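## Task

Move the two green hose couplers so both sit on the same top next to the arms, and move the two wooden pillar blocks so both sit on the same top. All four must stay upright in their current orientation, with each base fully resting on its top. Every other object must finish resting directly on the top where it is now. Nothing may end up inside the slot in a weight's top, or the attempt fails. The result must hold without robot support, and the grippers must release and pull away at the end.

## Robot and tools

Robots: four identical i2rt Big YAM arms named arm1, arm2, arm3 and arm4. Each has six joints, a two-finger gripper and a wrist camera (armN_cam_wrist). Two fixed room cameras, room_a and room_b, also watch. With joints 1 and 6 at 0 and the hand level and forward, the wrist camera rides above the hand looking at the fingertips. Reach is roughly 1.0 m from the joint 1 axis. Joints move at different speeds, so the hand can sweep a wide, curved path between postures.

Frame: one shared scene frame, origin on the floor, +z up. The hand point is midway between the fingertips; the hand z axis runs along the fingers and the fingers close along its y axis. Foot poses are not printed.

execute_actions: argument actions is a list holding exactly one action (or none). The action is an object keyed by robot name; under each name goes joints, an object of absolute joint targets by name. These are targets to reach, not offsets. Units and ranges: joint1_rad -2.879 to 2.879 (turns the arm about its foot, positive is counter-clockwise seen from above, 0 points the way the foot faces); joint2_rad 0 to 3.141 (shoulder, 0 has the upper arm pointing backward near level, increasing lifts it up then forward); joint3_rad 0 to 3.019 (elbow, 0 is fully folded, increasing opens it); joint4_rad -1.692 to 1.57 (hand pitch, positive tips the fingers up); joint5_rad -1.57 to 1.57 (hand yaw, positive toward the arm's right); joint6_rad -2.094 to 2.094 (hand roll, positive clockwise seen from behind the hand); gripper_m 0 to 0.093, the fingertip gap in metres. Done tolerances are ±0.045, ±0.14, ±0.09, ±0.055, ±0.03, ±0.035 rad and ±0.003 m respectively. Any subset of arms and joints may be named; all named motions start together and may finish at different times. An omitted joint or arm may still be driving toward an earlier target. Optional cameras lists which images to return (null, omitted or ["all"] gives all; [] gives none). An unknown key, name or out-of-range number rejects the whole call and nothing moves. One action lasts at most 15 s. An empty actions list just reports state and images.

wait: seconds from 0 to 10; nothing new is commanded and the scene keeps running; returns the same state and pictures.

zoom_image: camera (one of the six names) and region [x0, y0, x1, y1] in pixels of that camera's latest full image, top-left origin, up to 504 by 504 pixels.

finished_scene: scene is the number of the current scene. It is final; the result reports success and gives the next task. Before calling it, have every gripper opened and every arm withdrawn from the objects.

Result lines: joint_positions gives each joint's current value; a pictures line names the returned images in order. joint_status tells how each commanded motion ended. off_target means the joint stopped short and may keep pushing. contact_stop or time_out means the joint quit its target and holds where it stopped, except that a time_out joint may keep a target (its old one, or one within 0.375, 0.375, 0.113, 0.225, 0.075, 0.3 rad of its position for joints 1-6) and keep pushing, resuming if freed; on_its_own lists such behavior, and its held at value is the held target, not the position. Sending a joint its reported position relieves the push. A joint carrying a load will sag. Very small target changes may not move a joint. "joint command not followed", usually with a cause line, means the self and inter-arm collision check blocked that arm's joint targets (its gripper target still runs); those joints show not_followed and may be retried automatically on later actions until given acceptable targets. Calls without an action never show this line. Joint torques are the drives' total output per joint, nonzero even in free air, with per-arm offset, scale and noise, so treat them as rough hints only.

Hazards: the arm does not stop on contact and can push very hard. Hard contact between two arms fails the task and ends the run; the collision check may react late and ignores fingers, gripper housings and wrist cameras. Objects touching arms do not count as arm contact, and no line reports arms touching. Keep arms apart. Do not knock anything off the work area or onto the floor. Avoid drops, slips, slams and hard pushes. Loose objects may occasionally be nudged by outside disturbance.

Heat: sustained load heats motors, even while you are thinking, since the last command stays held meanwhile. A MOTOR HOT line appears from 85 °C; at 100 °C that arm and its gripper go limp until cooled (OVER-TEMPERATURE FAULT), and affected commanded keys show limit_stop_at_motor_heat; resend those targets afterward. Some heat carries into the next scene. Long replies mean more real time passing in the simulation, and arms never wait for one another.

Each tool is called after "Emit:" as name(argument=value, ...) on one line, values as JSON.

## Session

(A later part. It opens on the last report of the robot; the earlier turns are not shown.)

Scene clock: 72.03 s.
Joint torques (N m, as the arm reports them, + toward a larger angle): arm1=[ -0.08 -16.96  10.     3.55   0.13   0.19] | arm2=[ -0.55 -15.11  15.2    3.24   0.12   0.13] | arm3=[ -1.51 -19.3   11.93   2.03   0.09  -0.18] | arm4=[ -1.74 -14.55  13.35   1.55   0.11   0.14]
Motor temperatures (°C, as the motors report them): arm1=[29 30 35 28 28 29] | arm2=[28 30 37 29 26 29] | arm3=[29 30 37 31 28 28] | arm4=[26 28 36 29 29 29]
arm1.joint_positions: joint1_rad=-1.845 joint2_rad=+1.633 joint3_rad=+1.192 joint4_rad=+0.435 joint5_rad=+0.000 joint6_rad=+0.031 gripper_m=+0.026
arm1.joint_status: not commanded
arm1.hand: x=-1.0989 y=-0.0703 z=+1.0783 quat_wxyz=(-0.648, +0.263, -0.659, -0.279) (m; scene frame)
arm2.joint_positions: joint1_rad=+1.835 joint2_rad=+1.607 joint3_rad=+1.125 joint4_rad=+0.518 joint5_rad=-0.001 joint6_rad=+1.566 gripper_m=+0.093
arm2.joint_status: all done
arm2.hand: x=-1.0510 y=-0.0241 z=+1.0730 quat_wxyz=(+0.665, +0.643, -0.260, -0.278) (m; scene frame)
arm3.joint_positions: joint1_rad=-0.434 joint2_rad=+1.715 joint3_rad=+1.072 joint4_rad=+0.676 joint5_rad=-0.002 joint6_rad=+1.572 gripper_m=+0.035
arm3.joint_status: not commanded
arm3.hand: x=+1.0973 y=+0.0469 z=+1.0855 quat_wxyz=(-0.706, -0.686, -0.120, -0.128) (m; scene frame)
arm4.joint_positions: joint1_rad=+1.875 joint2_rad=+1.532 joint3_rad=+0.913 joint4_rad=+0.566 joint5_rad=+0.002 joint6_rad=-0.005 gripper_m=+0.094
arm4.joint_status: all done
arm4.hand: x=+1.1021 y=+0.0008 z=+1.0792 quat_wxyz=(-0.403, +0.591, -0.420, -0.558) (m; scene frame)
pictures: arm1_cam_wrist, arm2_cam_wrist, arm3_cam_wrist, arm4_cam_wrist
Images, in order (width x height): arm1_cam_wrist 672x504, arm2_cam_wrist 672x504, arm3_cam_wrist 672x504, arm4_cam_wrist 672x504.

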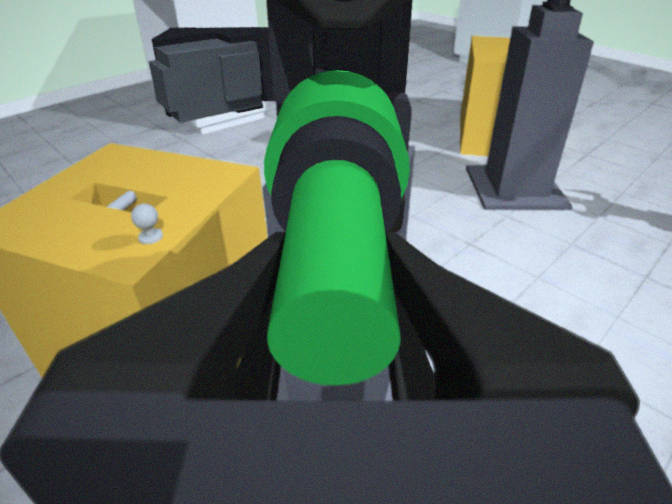

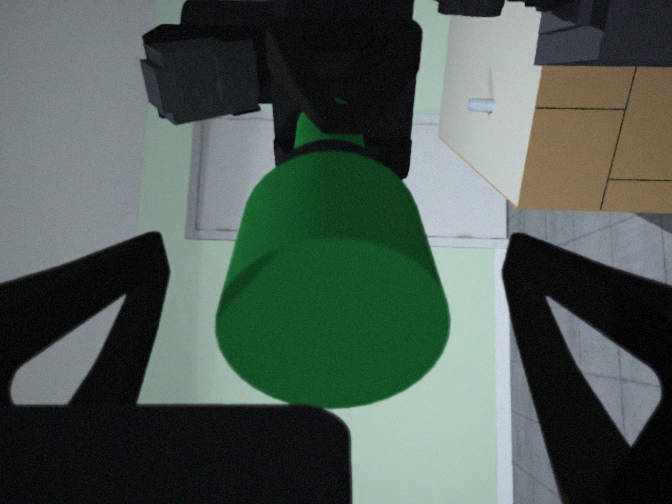

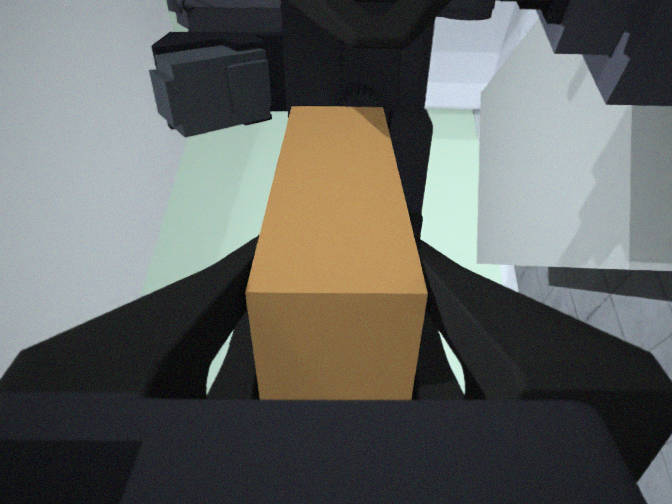

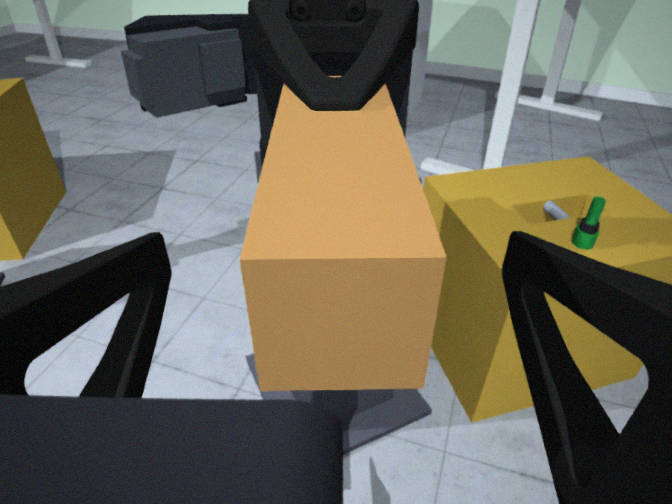

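Emit:
execute_actions(actions=[{"arm2":{"joints":{"gripper_m":0.03}},"arm4":{"joints":{"joint3_rad":0.975,"gripper_m":0.018}}}], cameras=["arm2_cam_wrist","arm3_cam_wrist","arm4_cam_wrist"])

Scene clock: 74.53 s.
Joint torques (N m, as the arm reports them, + toward a larger angle): arm1=[ -0.64 -17.1    9.98   3.59   0.11   0.12] | arm2=[ -0.45 -15.12  15.11   3.28   0.11   0.11] | arm3=[ -1.72 -18.51  11.81   2.11  -0.02  -0.18] | arm4=[ -1.54 -14.37  14.42   1.73   0.13   0.13]
Motor temperatures (°C, as the motors report them): arm1=[29 30 35 28 28 29] | arm2=[28 30 38 29 26 29] | arm3=[29 30 37 31 28 28] | arm4=[26 28 37 29 29 29]
arm1.joint_positions: joint1_rad=-1.845 joint2_rad=+1.633 joint3_rad=+1.192 joint4_rad=+0.436 joint5_rad=+0.000 joint6_rad=+0.031 gripper_m=+0.026
arm1.joint_status: not commanded
arm1.hand: x=-1.0989 y=-0.0703 z=+1.0785 quat_wxyz=(-0.648, +0.263, -0.658, -0.279) (m; scene frame)
arm2.joint_positions: joint1_rad=+1.835 joint2_rad=+1.607 joint3_rad=+1.126 joint4_rad=+0.519 joint5_rad=-0.001 joint6_rad=+1.566 gripper_m=+0.049
arm2.joint_status: gripper_m off_target (ended at +0.049, target +0.030)
arm2.hand: x=-1.0511 y=-0.0241 z=+1.0734 quat_wxyz=(+0.665, +0.642, -0.260, -0.278) (m; scene frame)
arm3.joint_positions: joint1_rad=-0.434 joint2_rad=+1.715 joint3_rad=+1.072 joint4_rad=+0.676 joint5_rad=+0.000 joint6_rad=+1.572 gripper_m=+0.035
arm3.joint_status: not commanded
arm3.hand: x=+1.0970 y=+0.0468 z=+1.0854 quat_wxyz=(-0.706, -0.686, -0.120, -0.127) (m; scene frame)
arm4.joint_positions: joint1_rad=+1.875 joint2_rad=+1.532 joint3_rad=+0.914 joint4_rad=+0.566 joint5_rad=+0.001 joint6_rad=-0.004 gripper_m=+0.034
arm4.joint_status: gripper_m off_target (ended at +0.034, target +0.018); the others done
arm4.hand: x=+1.1019 y=+0.0008 z=+1.0794 quat_wxyz=(-0.403, +0.591, -0.420, -0.559) (m; scene frame)
pictures: arm2_cam_wrist, arm3_cam_wrist, arm4_cam_wrist
Images, in order (width x height): arm2_cam_wrist 672x504, arm3_cam_wrist 672x504, arm4_cam_wrist 672x504.

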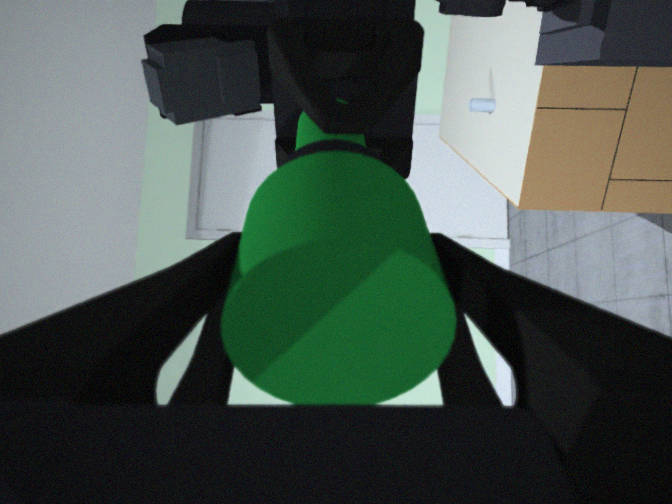

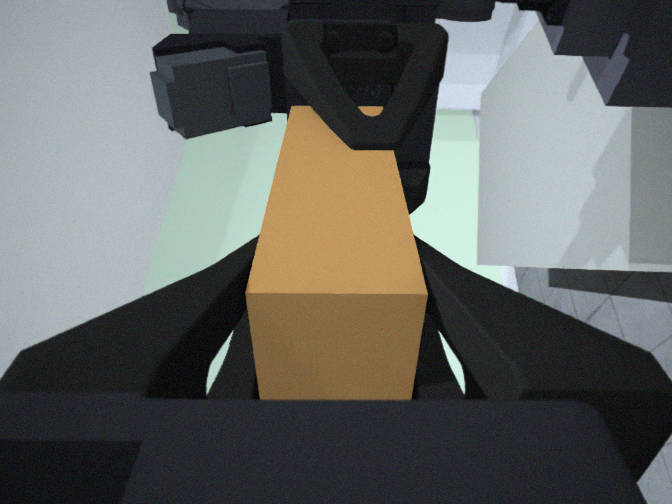

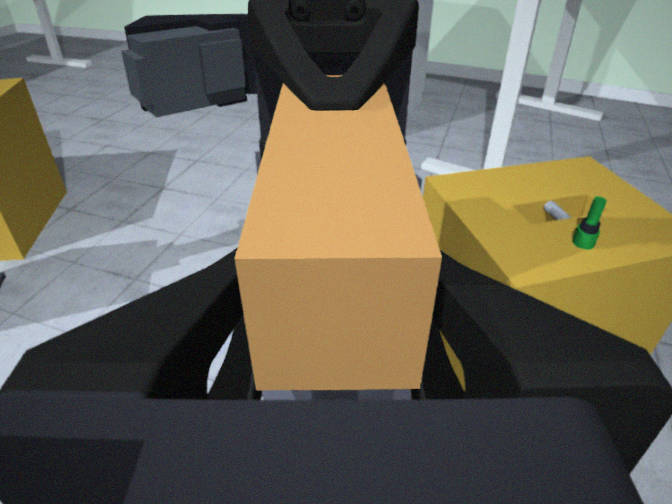

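Emit:
execute_actions(actions=[{"arm1":{"joints":{"gripper_m":0.07}},"arm3":{"joints":{"gripper_m":0.093}},"arm4":{"joints":{"joint3_rad":0.95}}}], cameras=[])

Emit:
execute_actions(actions=[{"arm1":{"joints":{"joint2_rad":1.42,"joint3_rad":0.96}},"arm3":{"joints":{"joint1_rad":-0.65}},"arm4":{"joints":{"joint1_rad":1.65}}}], cameras=["arm2_cam_wrist","arm4_cam_wrist"])

Scene clock: 79.03 s.
Joint torques (N m, as the arm reports them, + toward a larger angle): arm1=[ -0.3  -15.92   9.9    3.04   0.07   0.14] | arm2=[ -0.44 -14.9   15.     3.18   0.11   0.13] | arm3=[ -1.74 -19.25  11.85   2.12  -0.01  -0.19] | arm4=[ -1.68 -14.71  12.36   1.68   0.11   0.14]
Motor temperatures (°C, as the motors report them): arm1=[29 30 35 28 28 29] | arm2=[28 30 38 29 26 29] | arm3=[29 30 38 31 28 28] | arm4=[26 28 38 29 29 29]
arm1.joint_positions: joint1_rad=-1.845 joint2_rad=+1.627 joint3_rad=+1.192 joint4_rad=+0.446 joint5_rad=+0.000 joint6_rad=+0.031 gripper_m=+0.070
arm1.joint_status: all done
arm1.hand: x=-1.0998 y=-0.0711 z=+1.0849 quat_wxyz=(-0.653, +0.261, -0.653, -0.281) (m; scene frame)
arm2.joint_positions: joint1_rad=+1.835 joint2_rad=+1.607 joint3_rad=+1.126 joint4_rad=+0.519 joint5_rad=-0.001 joint6_rad=+1.566 gripper_m=+0.049
arm2.joint_status: not commanded
arm2.hand: x=-1.0511 y=-0.0241 z=+1.0734 quat_wxyz=(+0.665, +0.642, -0.260, -0.278) (m; scene frame)
arm3.joint_positions: joint1_rad=-0.434 joint2_rad=+1.715 joint3_rad=+1.072 joint4_rad=+0.676 joint5_rad=+0.000 joint6_rad=+1.572 gripper_m=+0.093
arm3.joint_status: all done
arm3.hand: x=+1.0970 y=+0.0468 z=+1.0854 quat_wxyz=(-0.706, -0.686, -0.120, -0.127) (m; scene frame)
arm4.joint_positions: joint1_rad=+1.875 joint2_rad=+1.532 joint3_rad=+0.914 joint4_rad=+0.565 joint5_rad=+0.001 joint6_rad=-0.004 gripper_m=+0.034
arm4.joint_status: all done
arm4.hand: x=+1.1019 y=+0.0008 z=+1.0790 quat_wxyz=(-0.403, +0.591, -0.420, -0.558) (m; scene frame)
pictures: none
No camera images: the call's "cameras" was empty. Leave "cameras" out to get every camera's image.

Scene clock: 80.20 s.
Joint torques (N m, as the arm reports them, + toward a larger angle): arm1=[  0.21 -10.58   9.02   2.84   0.08   0.19] | arm2=[ -0.91 -14.72  15.12   3.22   0.1    0.12] | arm3=[ -0.02 -19.21  11.92   2.06  -0.05  -0.18] | arm4=[ -0.52 -14.56  12.26   1.75   0.09   0.11]
Motor temperatures (°C, as the motors report them): arm1=[29 30 35 28 28 29] | arm2=[28 30 39 29 26 29] | arm3=[29 30 38 31 28 28] | arm4=[26 28 38 29 29 29]
arm1.joint_positions: joint1_rad=-1.845 joint2_rad=+1.408 joint3_rad=+0.967 joint4_rad=+0.450 joint5_rad=+0.000 joint6_rad=+0.031 gripper_m=+0.070
arm1.joint_status: all done
arm1.hand: x=-1.1595 y=-0.1309 z=+1.0923 quat_wxyz=(-0.652, +0.261, -0.654, -0.281) (m; scene frame)
arm2.joint_positions: joint1_rad=+1.835 joint2_rad=+1.607 joint3_rad=+1.126 joint4_rad=+0.519 joint5_rad=-0.001 joint6_rad=+1.566 gripper_m=+0.049
arm2.joint_status: not commanded
arm2.hand: x=-1.0511 y=-0.0241 z=+1.0734 quat_wxyz=(+0.665, +0.642, -0.260, -0.278) (m; scene frame)
arm3.joint_positions: joint1_rad=-0.657 joint2_rad=+1.715 joint3_rad=+1.072 joint4_rad=+0.676 joint5_rad=+0.001 joint6_rad=+1.572 gripper_m=+0.093
arm3.joint_status: all done
arm3.hand: x=+0.9466 y=+0.0102 z=+1.0849 quat_wxyz=(-0.716, -0.696, -0.043, -0.047) (m; scene frame)
arm4.joint_positions: joint1_rad=+1.640 joint2_rad=+1.532 joint3_rad=+0.914 joint4_rad=+0.565 joint5_rad=+0.002 joint6_rad=-0.004 gripper_m=+0.034
arm4.joint_status: all done
arm4.hand: x=+1.2470 y=+0.0318 z=+1.0794 quat_wxyz=(-0.465, +0.537, -0.487, -0.507) (m; scene frame)
pictures: arm2_cam_wrist, arm4_cam_wrist
Images, in order (width x height): arm2_cam_wrist 672x504, arm4_cam_wrist 672x504.

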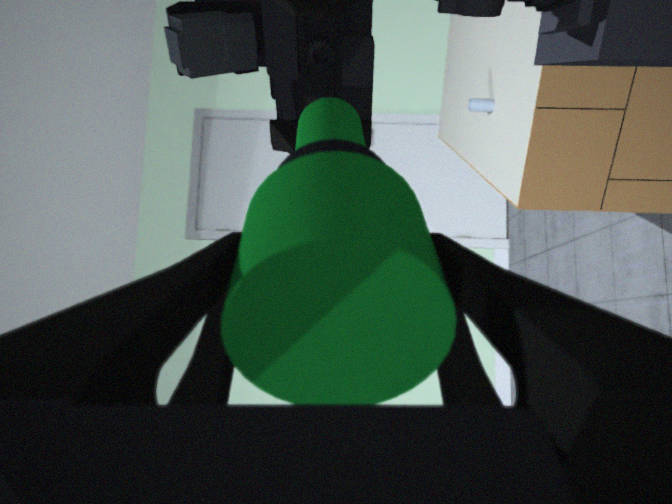

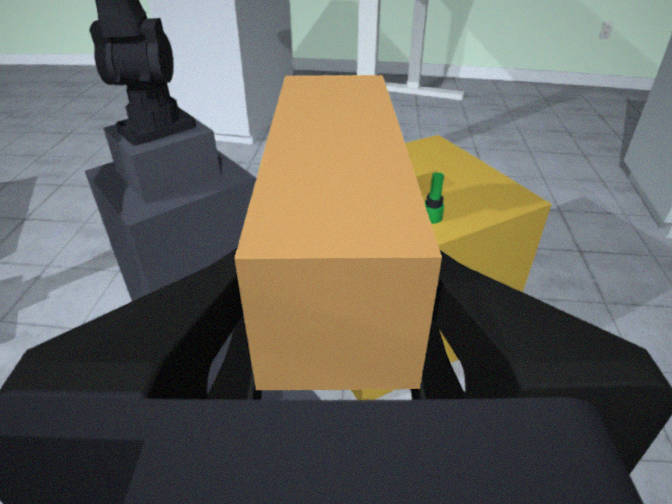

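Emit:
execute_actions(actions=[{"arm1":{"joints":{"joint2_rad":0.9,"joint3_rad":0.8,"joint4_rad":-0.2}},"arm2":{"joints":{"joint1_rad":-1.92}},"arm3":{"joints":{"joint1_rad":-2.171,"joint2_rad":1.525,"joint3_rad":0.79,"joint4_rad":0.745,"joint6_rad":-0.01}},"arm4":{"joints":{"joint1_rad":-0.45,"joint2_rad":2.02,"joint3_rad":1.525,"joint4_rad":-1.04}}}], cameras=["arm2_cam_wrist","arm3_cam_wrist","arm4_cam_wrist","room_b"])

Scene clock: 88.60 s.
Joint torques (N m, as the arm reports them, + toward a larger angle): arm1=[ 0.6  -3.3  11.03  1.94  0.09  0.15] | arm2=[  0.84 -14.78  15.     3.17   0.     0.11] | arm3=[ -0.74 -14.68   8.19   2.02  -0.03  -0.25] | arm4=[  0.15 -23.13  10.51   0.09   0.06   0.1 ]
Motor temperatures (°C, as the motors report them): arm1=[29 30 35 28 28 29] | arm2=[28 30 40 29 26 29] | arm3=[29 30 37 31 28 28] | arm4=[26 29 38 29 29 29]
arm1.joint_positions: joint1_rad=-1.845 joint2_rad=+0.892 joint3_rad=+0.789 joint4_rad=-0.192 joint5_rad=+0.000 joint6_rad=+0.031 gripper_m=+0.070
arm1.joint_status: all done
arm1.hand: x=-1.2772 y=-0.2489 z=+1.0957 quat_wxyz=(-0.547, +0.298, -0.746, -0.235) (m; scene frame)
arm2.joint_positions: joint1_rad=-1.926 joint2_rad=+1.608 joint3_rad=+1.126 joint4_rad=+0.519 joint5_rad=+0.002 joint6_rad=+1.566 gripper_m=+0.049
arm2.joint_status: all done
arm2.hand: x=+0.1124 y=+0.5788 z=+1.0683 quat_wxyz=(-0.464, -0.449, -0.531, -0.548) (m; scene frame)
arm3.joint_positions: joint1_rad=-2.172 joint2_rad=+1.526 joint3_rad=+0.791 joint4_rad=+0.723 joint5_rad=+0.000 joint6_rad=-0.001 gripper_m=+0.093
arm3.joint_status: all done
arm3.hand: x=+0.2663 y=+0.5901 z=+1.0641 quat_wxyz=(-0.062, -0.709, -0.067, +0.699) (m; scene frame)
arm4.joint_positions: joint1_rad=-0.461 joint2_rad=+2.046 joint3_rad=+1.498 joint4_rad=-1.033 joint5_rad=+0.002 joint6_rad=-0.002 gripper_m=+0.034
arm4.joint_status: all done
arm4.hand: x=+1.8305 y=-0.8427 z=+0.7939 quat_wxyz=(+0.004, -0.215, -0.977, -0.001) (m; scene frame)
pictures: arm2_cam_wrist, arm3_cam_wrist, arm4_cam_wrist, room_b
Images, in order (width x height): arm2_cam_wrist 672x504, arm3_cam_wrist 672x504, arm4_cam_wrist 672x504, room_b 672x504.

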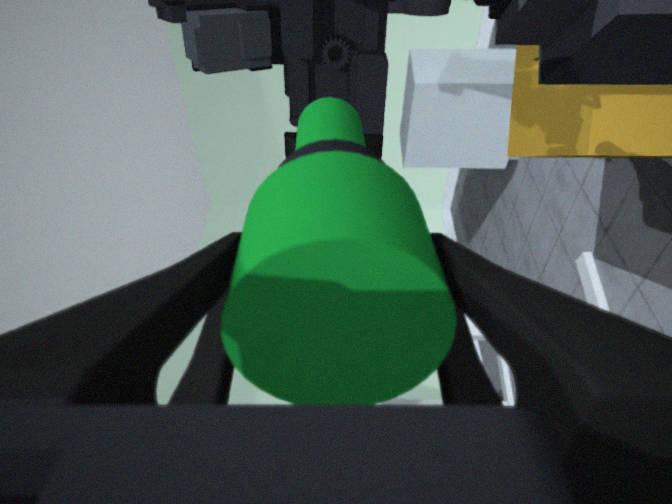

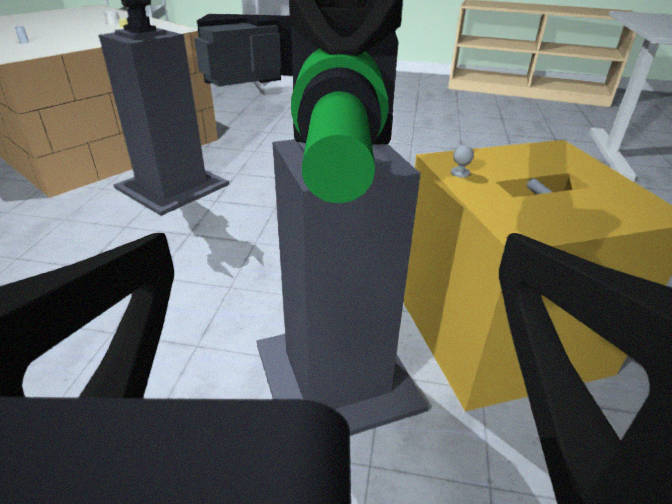

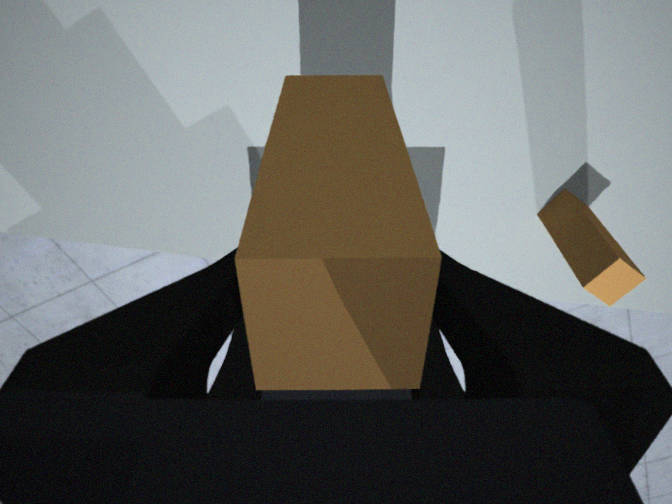

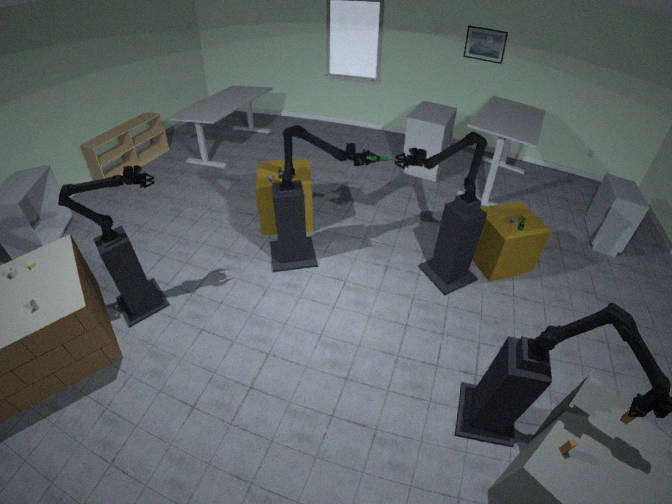

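Emit:
execute_actions(actions=[{"arm3":{"joints":{"joint2_rad":1.72,"joint3_rad":1.095,"joint4_rad":0.635,"gripper_m":0.07}},"arm4":{"joints":{"joint2_rad":2.335,"joint3_rad":1.49,"joint4_rad":-0.68}}}], cameras=["arm2_cam_wrist","arm3_cam_wrist","arm4_cam_wrist"])

Scene clock: 96.13 s.
Joint torques (N m, as the arm reports them, + toward a larger angle): arm1=[-0.38 -4.25 10.8   2.13  0.12  0.17] | arm2=[  0.35 -15.    14.96   3.24   0.01   0.13] | arm3=[ -1.01 -19.85  11.89   0.62  -0.01  -0.26] | arm4=[ -0.01 -23.19   7.8    0.76   0.08   0.09]
Motor temperatures (°C, as the motors report them): arm1=[29 29 36 28 28 29] | arm2=[28 31 40 29 26 29] | arm3=[29 30 37 31 28 28] | arm4=[26 30 38 29 29 29]
arm1.joint_positions: joint1_rad=-1.845 joint2_rad=+0.892 joint3_rad=+0.789 joint4_rad=-0.192 joint5_rad=+0.000 joint6_rad=+0.031 gripper_m=+0.070
arm1.joint_status: not commanded
arm1.hand: x=-1.2772 y=-0.2489 z=+1.0957 quat_wxyz=(-0.547, +0.298, -0.746, -0.235) (m; scene frame)
arm2.joint_positions: joint1_rad=-1.926 joint2_rad=+1.608 joint3_rad=+1.126 joint4_rad=+0.519 joint5_rad=+0.002 joint6_rad=+1.566 gripper_m=+0.049
arm2.joint_status: not commanded
arm2.hand: x=+0.1124 y=+0.5788 z=+1.0683 quat_wxyz=(-0.464, -0.449, -0.531, -0.548) (m; scene frame)
arm3.joint_positions: joint1_rad=-2.172 joint2_rad=+1.725 joint3_rad=+1.060 joint4_rad=+0.650 joint5_rad=+0.000 joint6_rad=-0.001 gripper_m=+0.070
arm3.joint_status: all done
arm3.hand: x=+0.1763 y=+0.5733 z=+1.0658 quat_wxyz=(-0.062, -0.710, -0.068, +0.698) (m; scene frame)
arm4.joint_positions: joint1_rad=-0.461 joint2_rad=+2.350 joint3_rad=+1.469 joint4_rad=-0.688 joint5_rad=+0.002 joint6_rad=-0.002 gripper_m=+0.034
arm4.joint_status: all done
arm4.hand: x=+1.8311 y=-0.8425 z=+0.6136 quat_wxyz=(-0.001, -0.215, -0.977, +0.000) (m; scene frame)
pictures: arm2_cam_wrist, arm3_cam_wrist, arm4_cam_wrist
Images, in order (width x height): arm2_cam_wrist 672x504, arm3_cam_wrist 672x504, arm4_cam_wrist 672x504.

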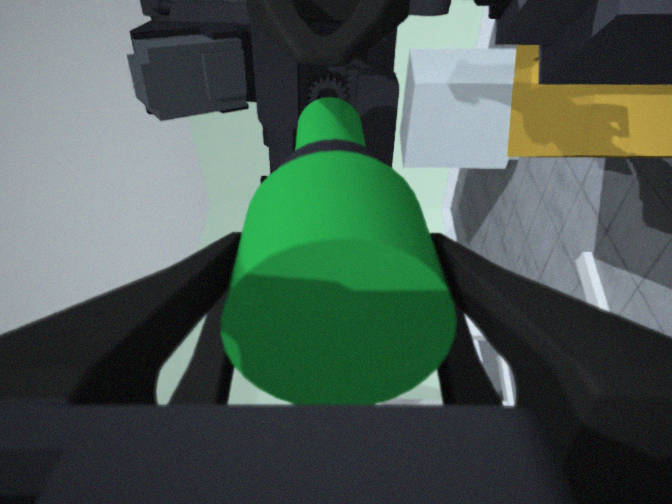

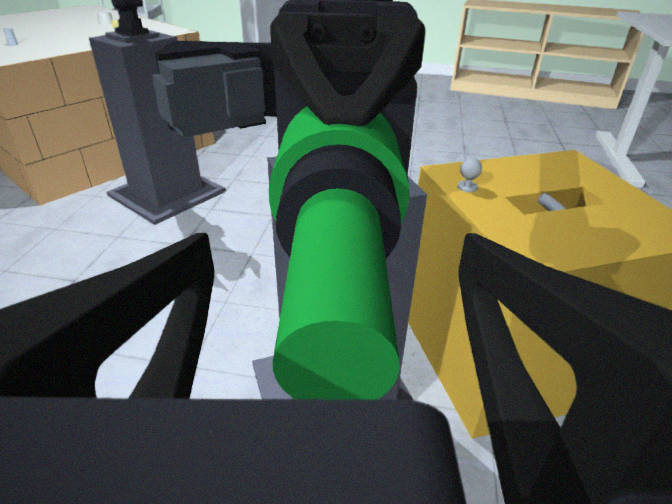

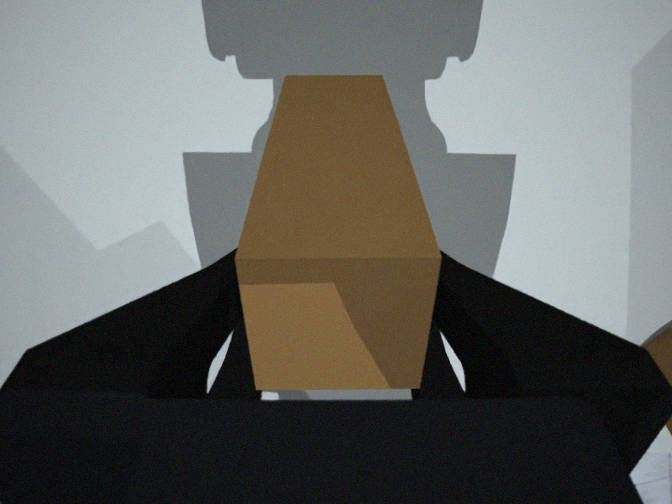

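Emit:
execute_actions(actions=[{"arm3":{"joints":{"joint4_rad":0.622,"gripper_m":0.01}},"arm4":{"joints":{"joint2_rad":2.408,"joint4_rad":-0.63}}}], cameras=["arm2_cam_wrist","arm4_cam_wrist"])

Scene clock: 100.30 s.
Joint torques (N m, as the arm reports them, + toward a larger angle): arm1=[-0.1  -3.68 10.93  2.    0.12  0.19] | arm2=[  0.34 -15.01  15.06   3.2    0.     0.11] | arm3=[ -0.79 -19.36  11.9    0.42  -0.04  -0.24] | arm4=[ -0.22 -22.62   7.63   0.49   0.04   0.14]
Motor temperatures (°C, as the motors report them): arm1=[29 29 36 28 28 29] | arm2=[28 31 41 29 26 29] | arm3=[29 30 37 31 28 28] | arm4=[26 30 37 29 29 29]
arm1.joint_positions: joint1_rad=-1.845 joint2_rad=+0.892 joint3_rad=+0.789 joint4_rad=-0.192 joint5_rad=+0.000 joint6_rad=+0.031 gripper_m=+0.070
arm1.joint_status: not commanded
arm1.hand: x=-1.2772 y=-0.2489 z=+1.0957 quat_wxyz=(-0.547, +0.298, -0.746, -0.235) (m; scene frame)
arm2.joint_positions: joint1_rad=-1.926 joint2_rad=+1.608 joint3_rad=+1.126 joint4_rad=+0.519 joint5_rad=+0.002 joint6_rad=+1.566 gripper_m=+0.049
arm2.joint_status: not commanded
arm2.hand: x=+0.1124 y=+0.5789 z=+1.0683 quat_wxyz=(-0.464, -0.449, -0.531, -0.548) (m; scene frame)
arm3.joint_positions: joint1_rad=-2.172 joint2_rad=+1.725 joint3_rad=+1.060 joint4_rad=+0.642 joint5_rad=+0.001 joint6_rad=-0.003 gripper_m=+0.026
arm3.joint_status: gripper_m off_target (ended at +0.026, target +0.010); the others done
arm3.hand: x=+0.1763 y=+0.5734 z=+1.0637 quat_wxyz=(-0.061, -0.713, -0.068, +0.695) (m; scene frame)
arm4.joint_positions: joint1_rad=-0.460 joint2_rad=+2.415 joint3_rad=+1.469 joint4_rad=-0.636 joint5_rad=+0.002 joint6_rad=-0.002 gripper_m=+0.034
arm4.joint_status: all done
arm4.hand: x=+1.8236 y=-0.8385 z=+0.5780 quat_wxyz=(+0.005, -0.215, -0.977, -0.001) (m; scene frame)
pictures: arm2_cam_wrist, arm4_cam_wrist
Images, in order (width x height): arm2_cam_wrist 672x504, arm4_cam_wrist 672x504.

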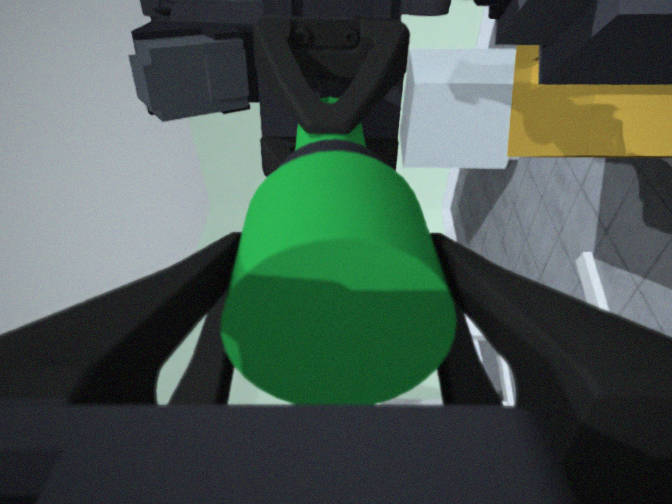

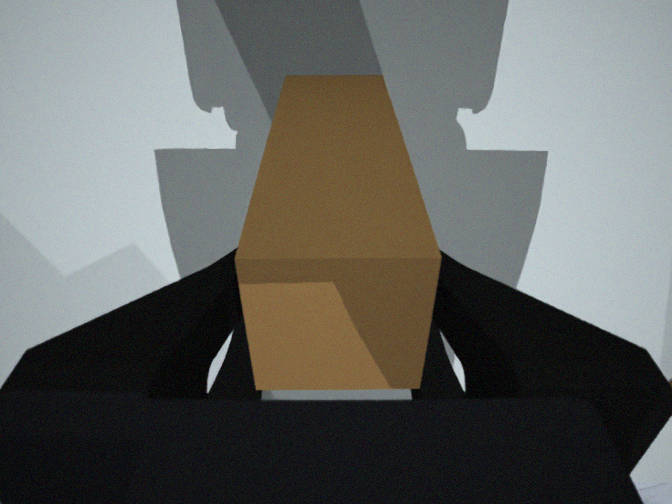

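Emit:
execute_actions(actions=[{"arm2":{"joints":{"gripper_m":0.093}},"arm4":{"joints":{"gripper_m":0.093}},"arm3":{"joints":{"joint4_rad":0.66}}}], cameras=["arm2_cam_wrist","arm4_cam_wrist"])

Scene clock: 103.10 s.
Joint torques (N m, as the arm reports them, + toward a larger angle): arm1=[ 0.75 -2.95 10.87  2.16  0.07  0.09] | arm2=[  0.23 -15.05  15.03   3.14  -0.01   0.12] | arm3=[ -0.91 -19.5   11.79   1.98  -0.05  -0.24] | arm4=[ -0.42 -22.65   7.52   0.4    0.06   0.12]
Motor temperatures (°C, as the motors report them): arm1=[29 29 36 28 28 29] | arm2=[28 31 41 29 26 29] | arm3=[29 30 37 31 28 28] | arm4=[26 30 37 29 29 29]
arm1.joint_positions: joint1_rad=-1.845 joint2_rad=+0.892 joint3_rad=+0.789 joint4_rad=-0.192 joint5_rad=+0.000 joint6_rad=+0.031 gripper_m=+0.070
arm1.joint_status: not commanded
arm1.hand: x=-1.2772 y=-0.2489 z=+1.0957 quat_wxyz=(-0.547, +0.298, -0.746, -0.235) (m; scene frame)
arm2.joint_positions: joint1_rad=-1.926 joint2_rad=+1.608 joint3_rad=+1.126 joint4_rad=+0.519 joint5_rad=+0.002 joint6_rad=+1.566 gripper_m=+0.093
arm2.joint_status: all done
arm2.hand: x=+0.1124 y=+0.5789 z=+1.0683 quat_wxyz=(-0.464, -0.449, -0.531, -0.549) (m; scene frame)
arm3.joint_positions: joint1_rad=-2.172 joint2_rad=+1.725 joint3_rad=+1.060 joint4_rad=+0.642 joint5_rad=+0.001 joint6_rad=-0.003 gripper_m=+0.026
arm3.joint_status: all done
arm3.hand: x=+0.1763 y=+0.5734 z=+1.0637 quat_wxyz=(-0.061, -0.713, -0.068, +0.695) (m; scene frame)
arm4.joint_positions: joint1_rad=-0.460 joint2_rad=+2.415 joint3_rad=+1.469 joint4_rad=-0.636 joint5_rad=+0.002 joint6_rad=-0.002 gripper_m=+0.093
arm4.joint_status: all done
arm4.hand: x=+1.8236 y=-0.8385 z=+0.5780 quat_wxyz=(+0.005, -0.215, -0.977, -0.001) (m; scene frame)
pictures: arm2_cam_wrist, arm4_cam_wrist
Images, in order (width x height): arm2_cam_wrist 672x504, arm4_cam_wrist 672x504.

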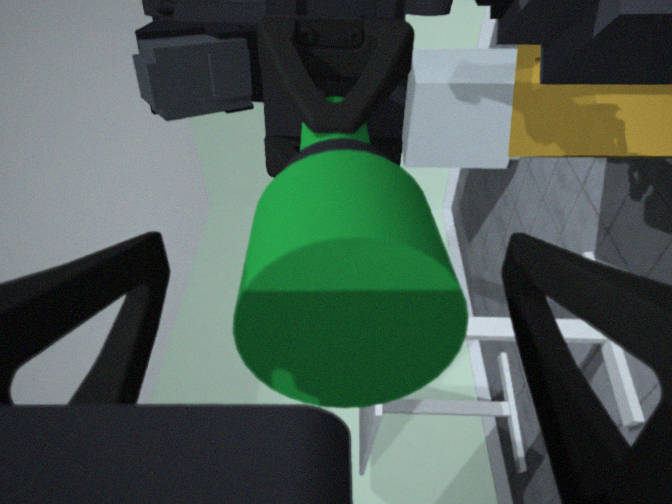

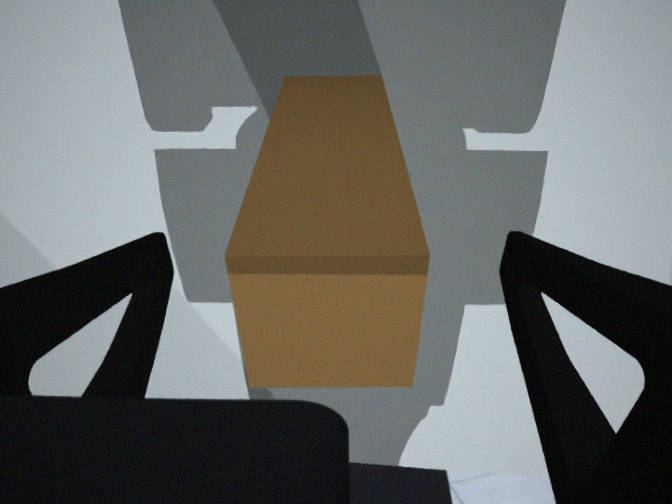

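Emit:
execute_actions(actions=[{"arm2":{"joints":{"joint1_rad":-1.75}},"arm3":{"joints":{"joint1_rad":-1.9}},"arm4":{"joints":{"joint2_rad":2.2,"joint4_rad":-0.85}}}], cameras=[])

Emit:
execute_actions(actions=[{"arm2":{"joints":{"joint1_rad":-1.3,"joint2_rad":0.9,"joint3_rad":0.8,"joint4_rad":-0.2}},"arm3":{"joints":{"joint1_rad":1.72,"joint2_rad":2.03,"joint3_rad":1.5,"joint4_rad":-1.0}},"arm4":{"joints":{"joint2_rad":1.4,"joint3_rad":1.3,"joint4_rad":-1.2}}}], cameras=["arm3_cam_wrist","arm4_cam_wrist","room_a"])

Scene clock: 111.23 s.
Joint torques (N m, as the arm reports them, + toward a larger angle): arm1=[-0.26 -3.85 10.75  1.99  0.11  0.16] | arm2=[ -0.46 -15.16  15.01   3.1    0.14   0.1 ] | arm3=[ -2.12 -19.29  11.91   1.86   0.1   -0.23] | arm4=[ -0.43 -21.34   8.7   -0.08   0.03   0.13]
Motor temperatures (°C, as the motors report them): arm1=[29 29 36 28 28 29] | arm2=[28 31 41 29 26 29] | arm3=[29 30 38 31 28 28] | arm4=[26 31 36 29 29 29]
arm1.joint_positions: joint1_rad=-1.845 joint2_rad=+0.892 joint3_rad=+0.789 joint4_rad=-0.192 joint5_rad=+0.000 joint6_rad=+0.031 gripper_m=+0.070
arm1.joint_status: not commanded
arm1.hand: x=-1.2772 y=-0.2489 z=+1.0957 quat_wxyz=(-0.547, +0.298, -0.746, -0.235) (m; scene frame)
arm2.joint_positions: joint1_rad=-1.748 joint2_rad=+1.608 joint3_rad=+1.126 joint4_rad=+0.519 joint5_rad=-0.002 joint6_rad=+1.566 gripper_m=+0.093
arm2.joint_status: all done
arm2.hand: x=+0.0813 y=+0.6972 z=+1.0689 quat_wxyz=(-0.412, -0.399, -0.569, -0.589) (m; scene frame)
arm3.joint_positions: joint1_rad=-1.896 joint2_rad=+1.725 joint3_rad=+1.060 joint4_rad=+0.642 joint5_rad=-0.002 joint6_rad=-0.003 gripper_m=+0.026
arm3.joint_status: all done
arm3.hand: x=+0.2368 y=+0.3917 z=+1.0630 quat_wxyz=(-0.158, -0.697, -0.167, +0.679) (m; scene frame)
arm4.joint_positions: joint1_rad=-0.460 joint2_rad=+2.196 joint3_rad=+1.471 joint4_rad=-0.844 joint5_rad=+0.002 joint6_rad=-0.002 gripper_m=+0.093
arm4.joint_status: all done
arm4.hand: x=+1.8361 y=-0.8446 z=+0.7009 quat_wxyz=(-0.002, -0.215, -0.977, +0.000) (m; scene frame)
pictures: none
No camera images: the call's "cameras" was empty. Leave "cameras" out to get every camera's image.

Scene clock: 114.20 s.
Joint torques (N m, as the arm reports them, + toward a larger angle): arm1=[ 0.05 -4.18 10.78  2.01  0.12  0.15] | arm2=[ 0.2  -3.92 12.06  1.11  0.16  0.12] | arm3=[ -2.16 -25.58   9.36  -0.96   0.08  -0.23] | arm4=[ -0.25 -11.78  11.25   0.46   0.07   0.11]
Motor temperatures (°C, as the motors report them): arm1=[29 29 36 28 28 29] | arm2=[28 30 41 29 26 29] | arm3=[29 30 37 31 28 28] | arm4=[26 31 36 29 29 29]
arm1.joint_positions: joint1_rad=-1.845 joint2_rad=+0.892 joint3_rad=+0.789 joint4_rad=-0.192 joint5_rad=+0.000 joint6_rad=+0.031 gripper_m=+0.070
arm1.joint_status: not commanded
arm1.hand: x=-1.2772 y=-0.2489 z=+1.0957 quat_wxyz=(-0.547, +0.298, -0.746, -0.235) (m; scene frame)
arm2.joint_positions: joint1_rad=-1.298 joint2_rad=+0.889 joint3_rad=+0.797 joint4_rad=-0.182 joint5_rad=-0.003 joint6_rad=+1.566 gripper_m=+0.093
arm2.joint_status: all done
arm2.hand: x=-0.2491 y=+0.7875 z=+1.0986 quat_wxyz=(-0.226, -0.301, -0.739, -0.560) (m; scene frame)
arm3.joint_positions: joint1_rad=+1.730 joint2_rad=+2.055 joint3_rad=+1.483 joint4_rad=-0.983 joint5_rad=-0.002 joint6_rad=-0.003 gripper_m=+0.026
arm3.joint_status: all done
arm3.hand: x=+1.2011 y=+1.1736 z=+0.7985 quat_wxyz=(-0.009, +0.456, -0.890, -0.006) (m; scene frame)
arm4.joint_positions: joint1_rad=-0.460 joint2_rad=+1.396 joint3_rad=+1.285 joint4_rad=-1.194 joint5_rad=+0.002 joint6_rad=-0.002 gripper_m=+0.093
arm4.joint_status: all done
arm4.hand: x=+1.7284 y=-0.7954 z=+1.0377 quat_wxyz=(-0.130, -0.214, -0.968, +0.028) (m; scene frame)
pictures: arm3_cam_wrist, arm4_cam_wrist, room_a
Images, in order (width x height): arm3_cam_wrist 672x504, arm4_cam_wrist 672x504, room_a 672x504.

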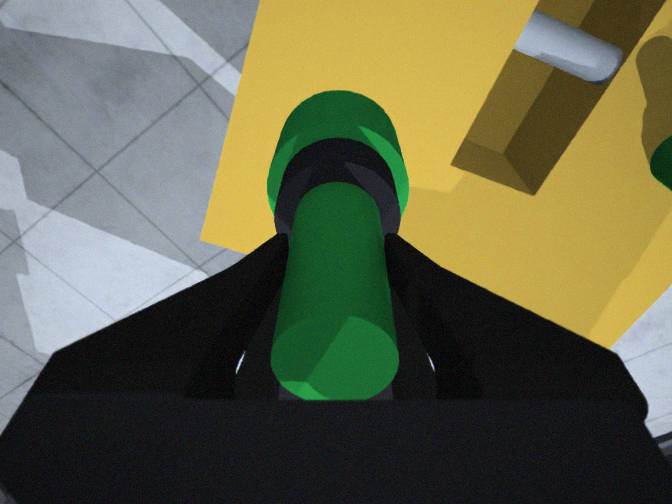

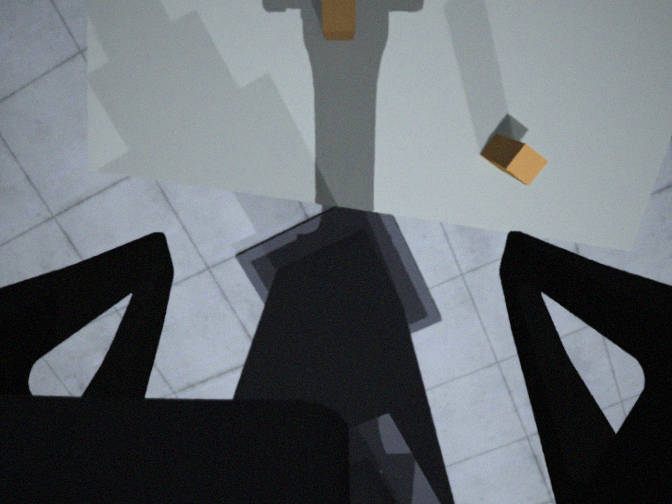

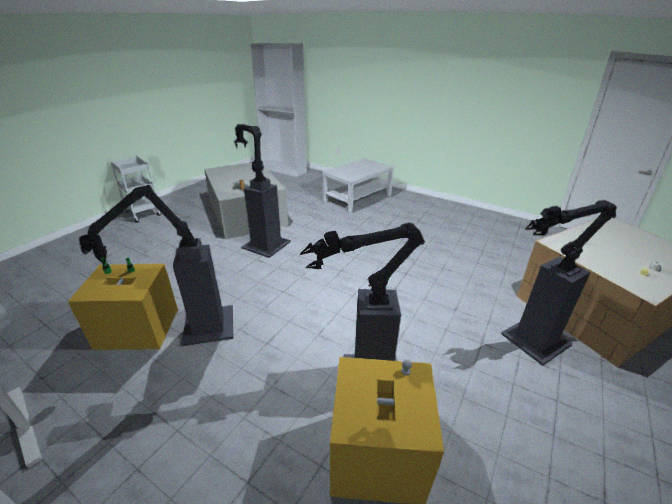

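Emit:
execute_actions(actions=[{"arm3":{"joints":{"joint1_rad":1.675,"joint2_rad":2.265,"joint3_rad":1.45,"joint4_rad":-0.71}}}], cameras=["arm3_cam_wrist","room_a"])

Emit:
zoom_image(camera="room_a", region=[60, 230, 180, 320])

Scene clock: 120.30 s.
Joint torques (N m, as the arm reports them, + toward a larger angle): arm1=[ 0.03 -2.78 11.08  2.11  0.17  0.15] | arm2=[-0.22 -3.96 12.09  1.07  0.16  0.12] | arm3=[ -1.17 -25.77   8.04   0.35   0.08  -0.23] | arm4=[  0.06 -11.99  11.17   0.46   0.09   0.14]
Motor temperatures (°C, as the motors report them): arm1=[29 29 36 28 28 29] | arm2=[28 30 40 29 26 29] | arm3=[29 31 37 31 28 28] | arm4=[26 30 37 29 29 29]
arm1.joint_positions: joint1_rad=-1.845 joint2_rad=+0.892 joint3_rad=+0.789 joint4_rad=-0.192 joint5_rad=+0.000 joint6_rad=+0.031 gripper_m=+0.070
arm1.joint_status: not commanded
arm1.hand: x=-1.2772 y=-0.2489 z=+1.0957 quat_wxyz=(-0.547, +0.298, -0.746, -0.235) (m; scene frame)
arm2.joint_positions: joint1_rad=-1.298 joint2_rad=+0.889 joint3_rad=+0.797 joint4_rad=-0.182 joint5_rad=-0.003 joint6_rad=+1.566 gripper_m=+0.093
arm2.joint_status: not commanded
arm2.hand: x=-0.2491 y=+0.7875 z=+1.0986 quat_wxyz=(-0.226, -0.301, -0.739, -0.560) (m; scene frame)
arm3.joint_positions: joint1_rad=+1.673 joint2_rad=+2.283 joint3_rad=+1.429 joint4_rad=-0.727 joint5_rad=-0.002 joint6_rad=-0.003 gripper_m=+0.026
arm3.joint_status: all done
arm3.hand: x=+1.2187 y=+1.1431 z=+0.6556 quat_wxyz=(+0.003, +0.431, -0.902, +0.000) (m; scene frame)
arm4.joint_positions: joint1_rad=-0.460 joint2_rad=+1.396 joint3_rad=+1.285 joint4_rad=-1.194 joint5_rad=+0.002 joint6_rad=-0.002 gripper_m=+0.093
arm4.joint_status: not commanded
arm4.hand: x=+1.7284 y=-0.7954 z=+1.0377 quat_wxyz=(-0.130, -0.214, -0.968, +0.028) (m; scene frame)
pictures: arm3_cam_wrist, room_a
Images, in order (width x height): arm3_cam_wrist 672x504, room_a 672x504.

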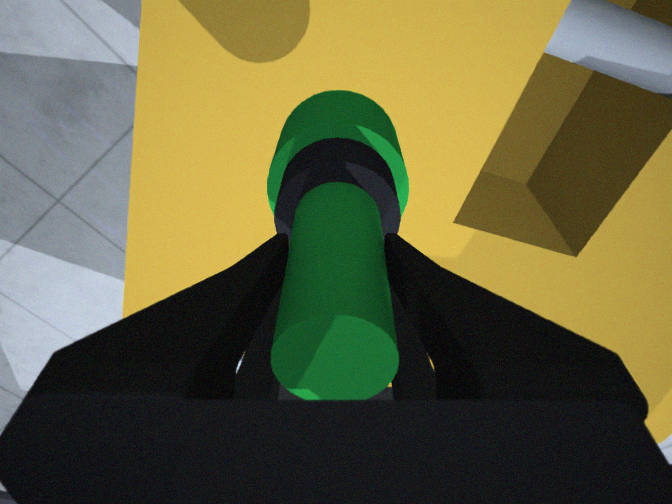

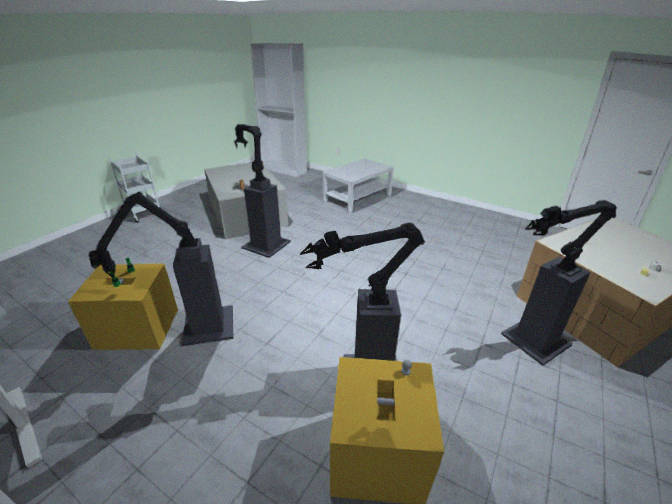

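Region (60, 230, 180, 320) of room_a's 672x504 image, scaled by 4.200, with more detail than that image has; it fills the top 378 rows of this view, and the rest is white.

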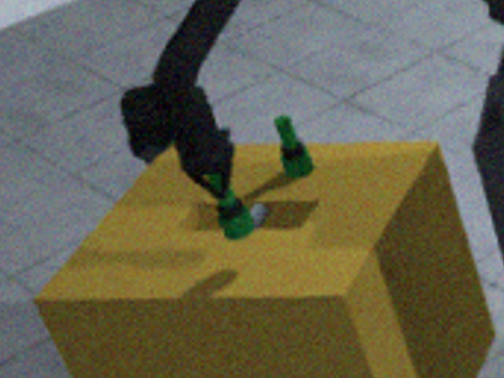

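Emit:
execute_actions(actions=[])

Scene clock: 128.13 s.
Joint torques (N m, as the arm reports them, + toward a larger angle): arm1=[ 0.63 -3.09 10.86  2.    0.11  0.16] | arm2=[-0.04 -4.1  12.14  1.16  0.15  0.11] | arm3=[ -0.73 -25.83   8.     0.32   0.05  -0.23] | arm4=[ -0.26 -11.56  11.26   0.51   0.1    0.13]
Motor temperatures (°C, as the motors report them): arm1=[29 29 36 28 28 29] | arm2=[28 30 40 29 26 29] | arm3=[29 31 36 31 28 28] | arm4=[26 30 37 29 29 29]
arm1.joint_positions: joint1_rad=-1.845 joint2_rad=+0.892 joint3_rad=+0.789 joint4_rad=-0.192 joint5_rad=+0.000 joint6_rad=+0.031 gripper_m=+0.070
arm1.joint_status: not commanded
arm1.hand: x=-1.2772 y=-0.2489 z=+1.0957 quat_wxyz=(-0.547, +0.298, -0.746, -0.235) (m; scene frame)
arm2.joint_positions: joint1_rad=-1.298 joint2_rad=+0.889 joint3_rad=+0.797 joint4_rad=-0.182 joint5_rad=-0.003 joint6_rad=+1.566 gripper_m=+0.093
arm2.joint_status: not commanded
arm2.hand: x=-0.2491 y=+0.7875 z=+1.0986 quat_wxyz=(-0.226, -0.301, -0.739, -0.560) (m; scene frame)
arm3.joint_positions: joint1_rad=+1.673 joint2_rad=+2.283 joint3_rad=+1.429 joint4_rad=-0.727 joint5_rad=-0.002 joint6_rad=-0.003 gripper_m=+0.026
arm3.joint_status: all done
arm3.hand: x=+1.2187 y=+1.1431 z=+0.6556 quat_wxyz=(+0.003, +0.431, -0.902, +0.000) (m; scene frame)
arm4.joint_positions: joint1_rad=-0.460 joint2_rad=+1.396 joint3_rad=+1.285 joint4_rad=-1.194 joint5_rad=+0.002 joint6_rad=-0.002 gripper_m=+0.093
arm4.joint_status: not commanded
arm4.hand: x=+1.7284 y=-0.7954 z=+1.0377 quat_wxyz=(-0.130, -0.214, -0.968, +0.028) (m; scene frame)
pictures: arm1_cam_wrist, arm2_cam_wrist, arm3_cam_wrist, arm4_cam_wrist, room_a, room_b
Images, in order (width x height): arm1_cam_wrist 672x504, arm2_cam_wrist 672x504, arm3_cam_wrist 672x504, arm4_cam_wrist 672x504, room_a 672x504, room_b 672x504.

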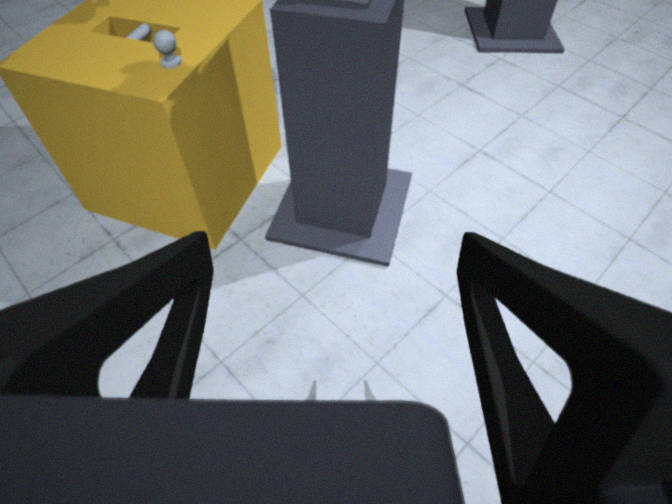

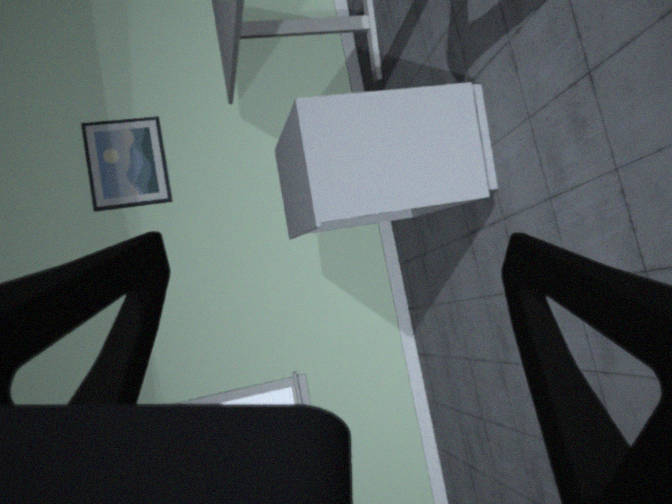

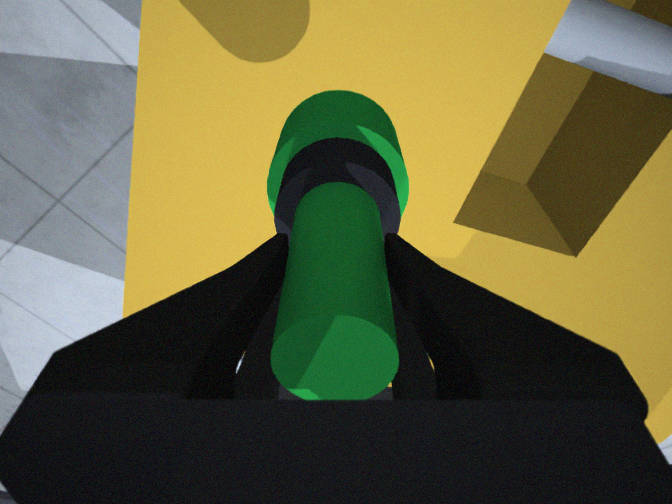

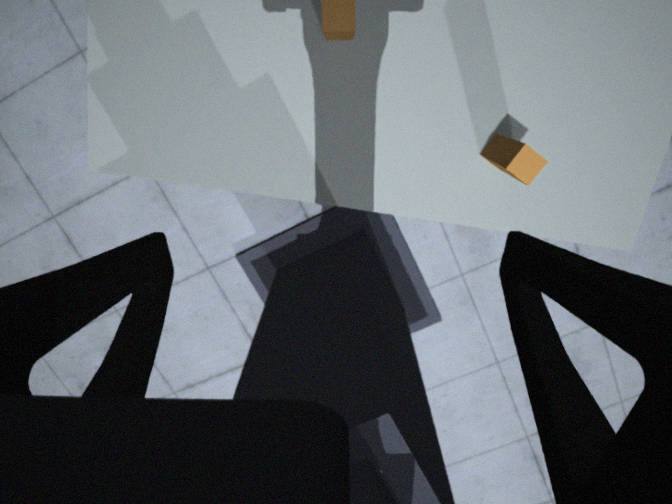

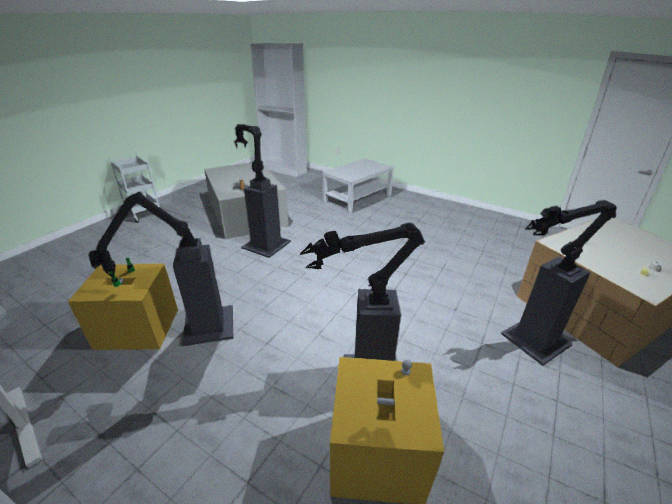

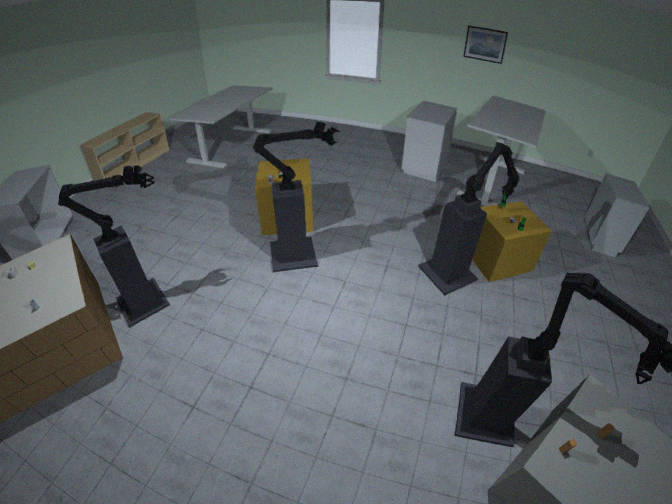

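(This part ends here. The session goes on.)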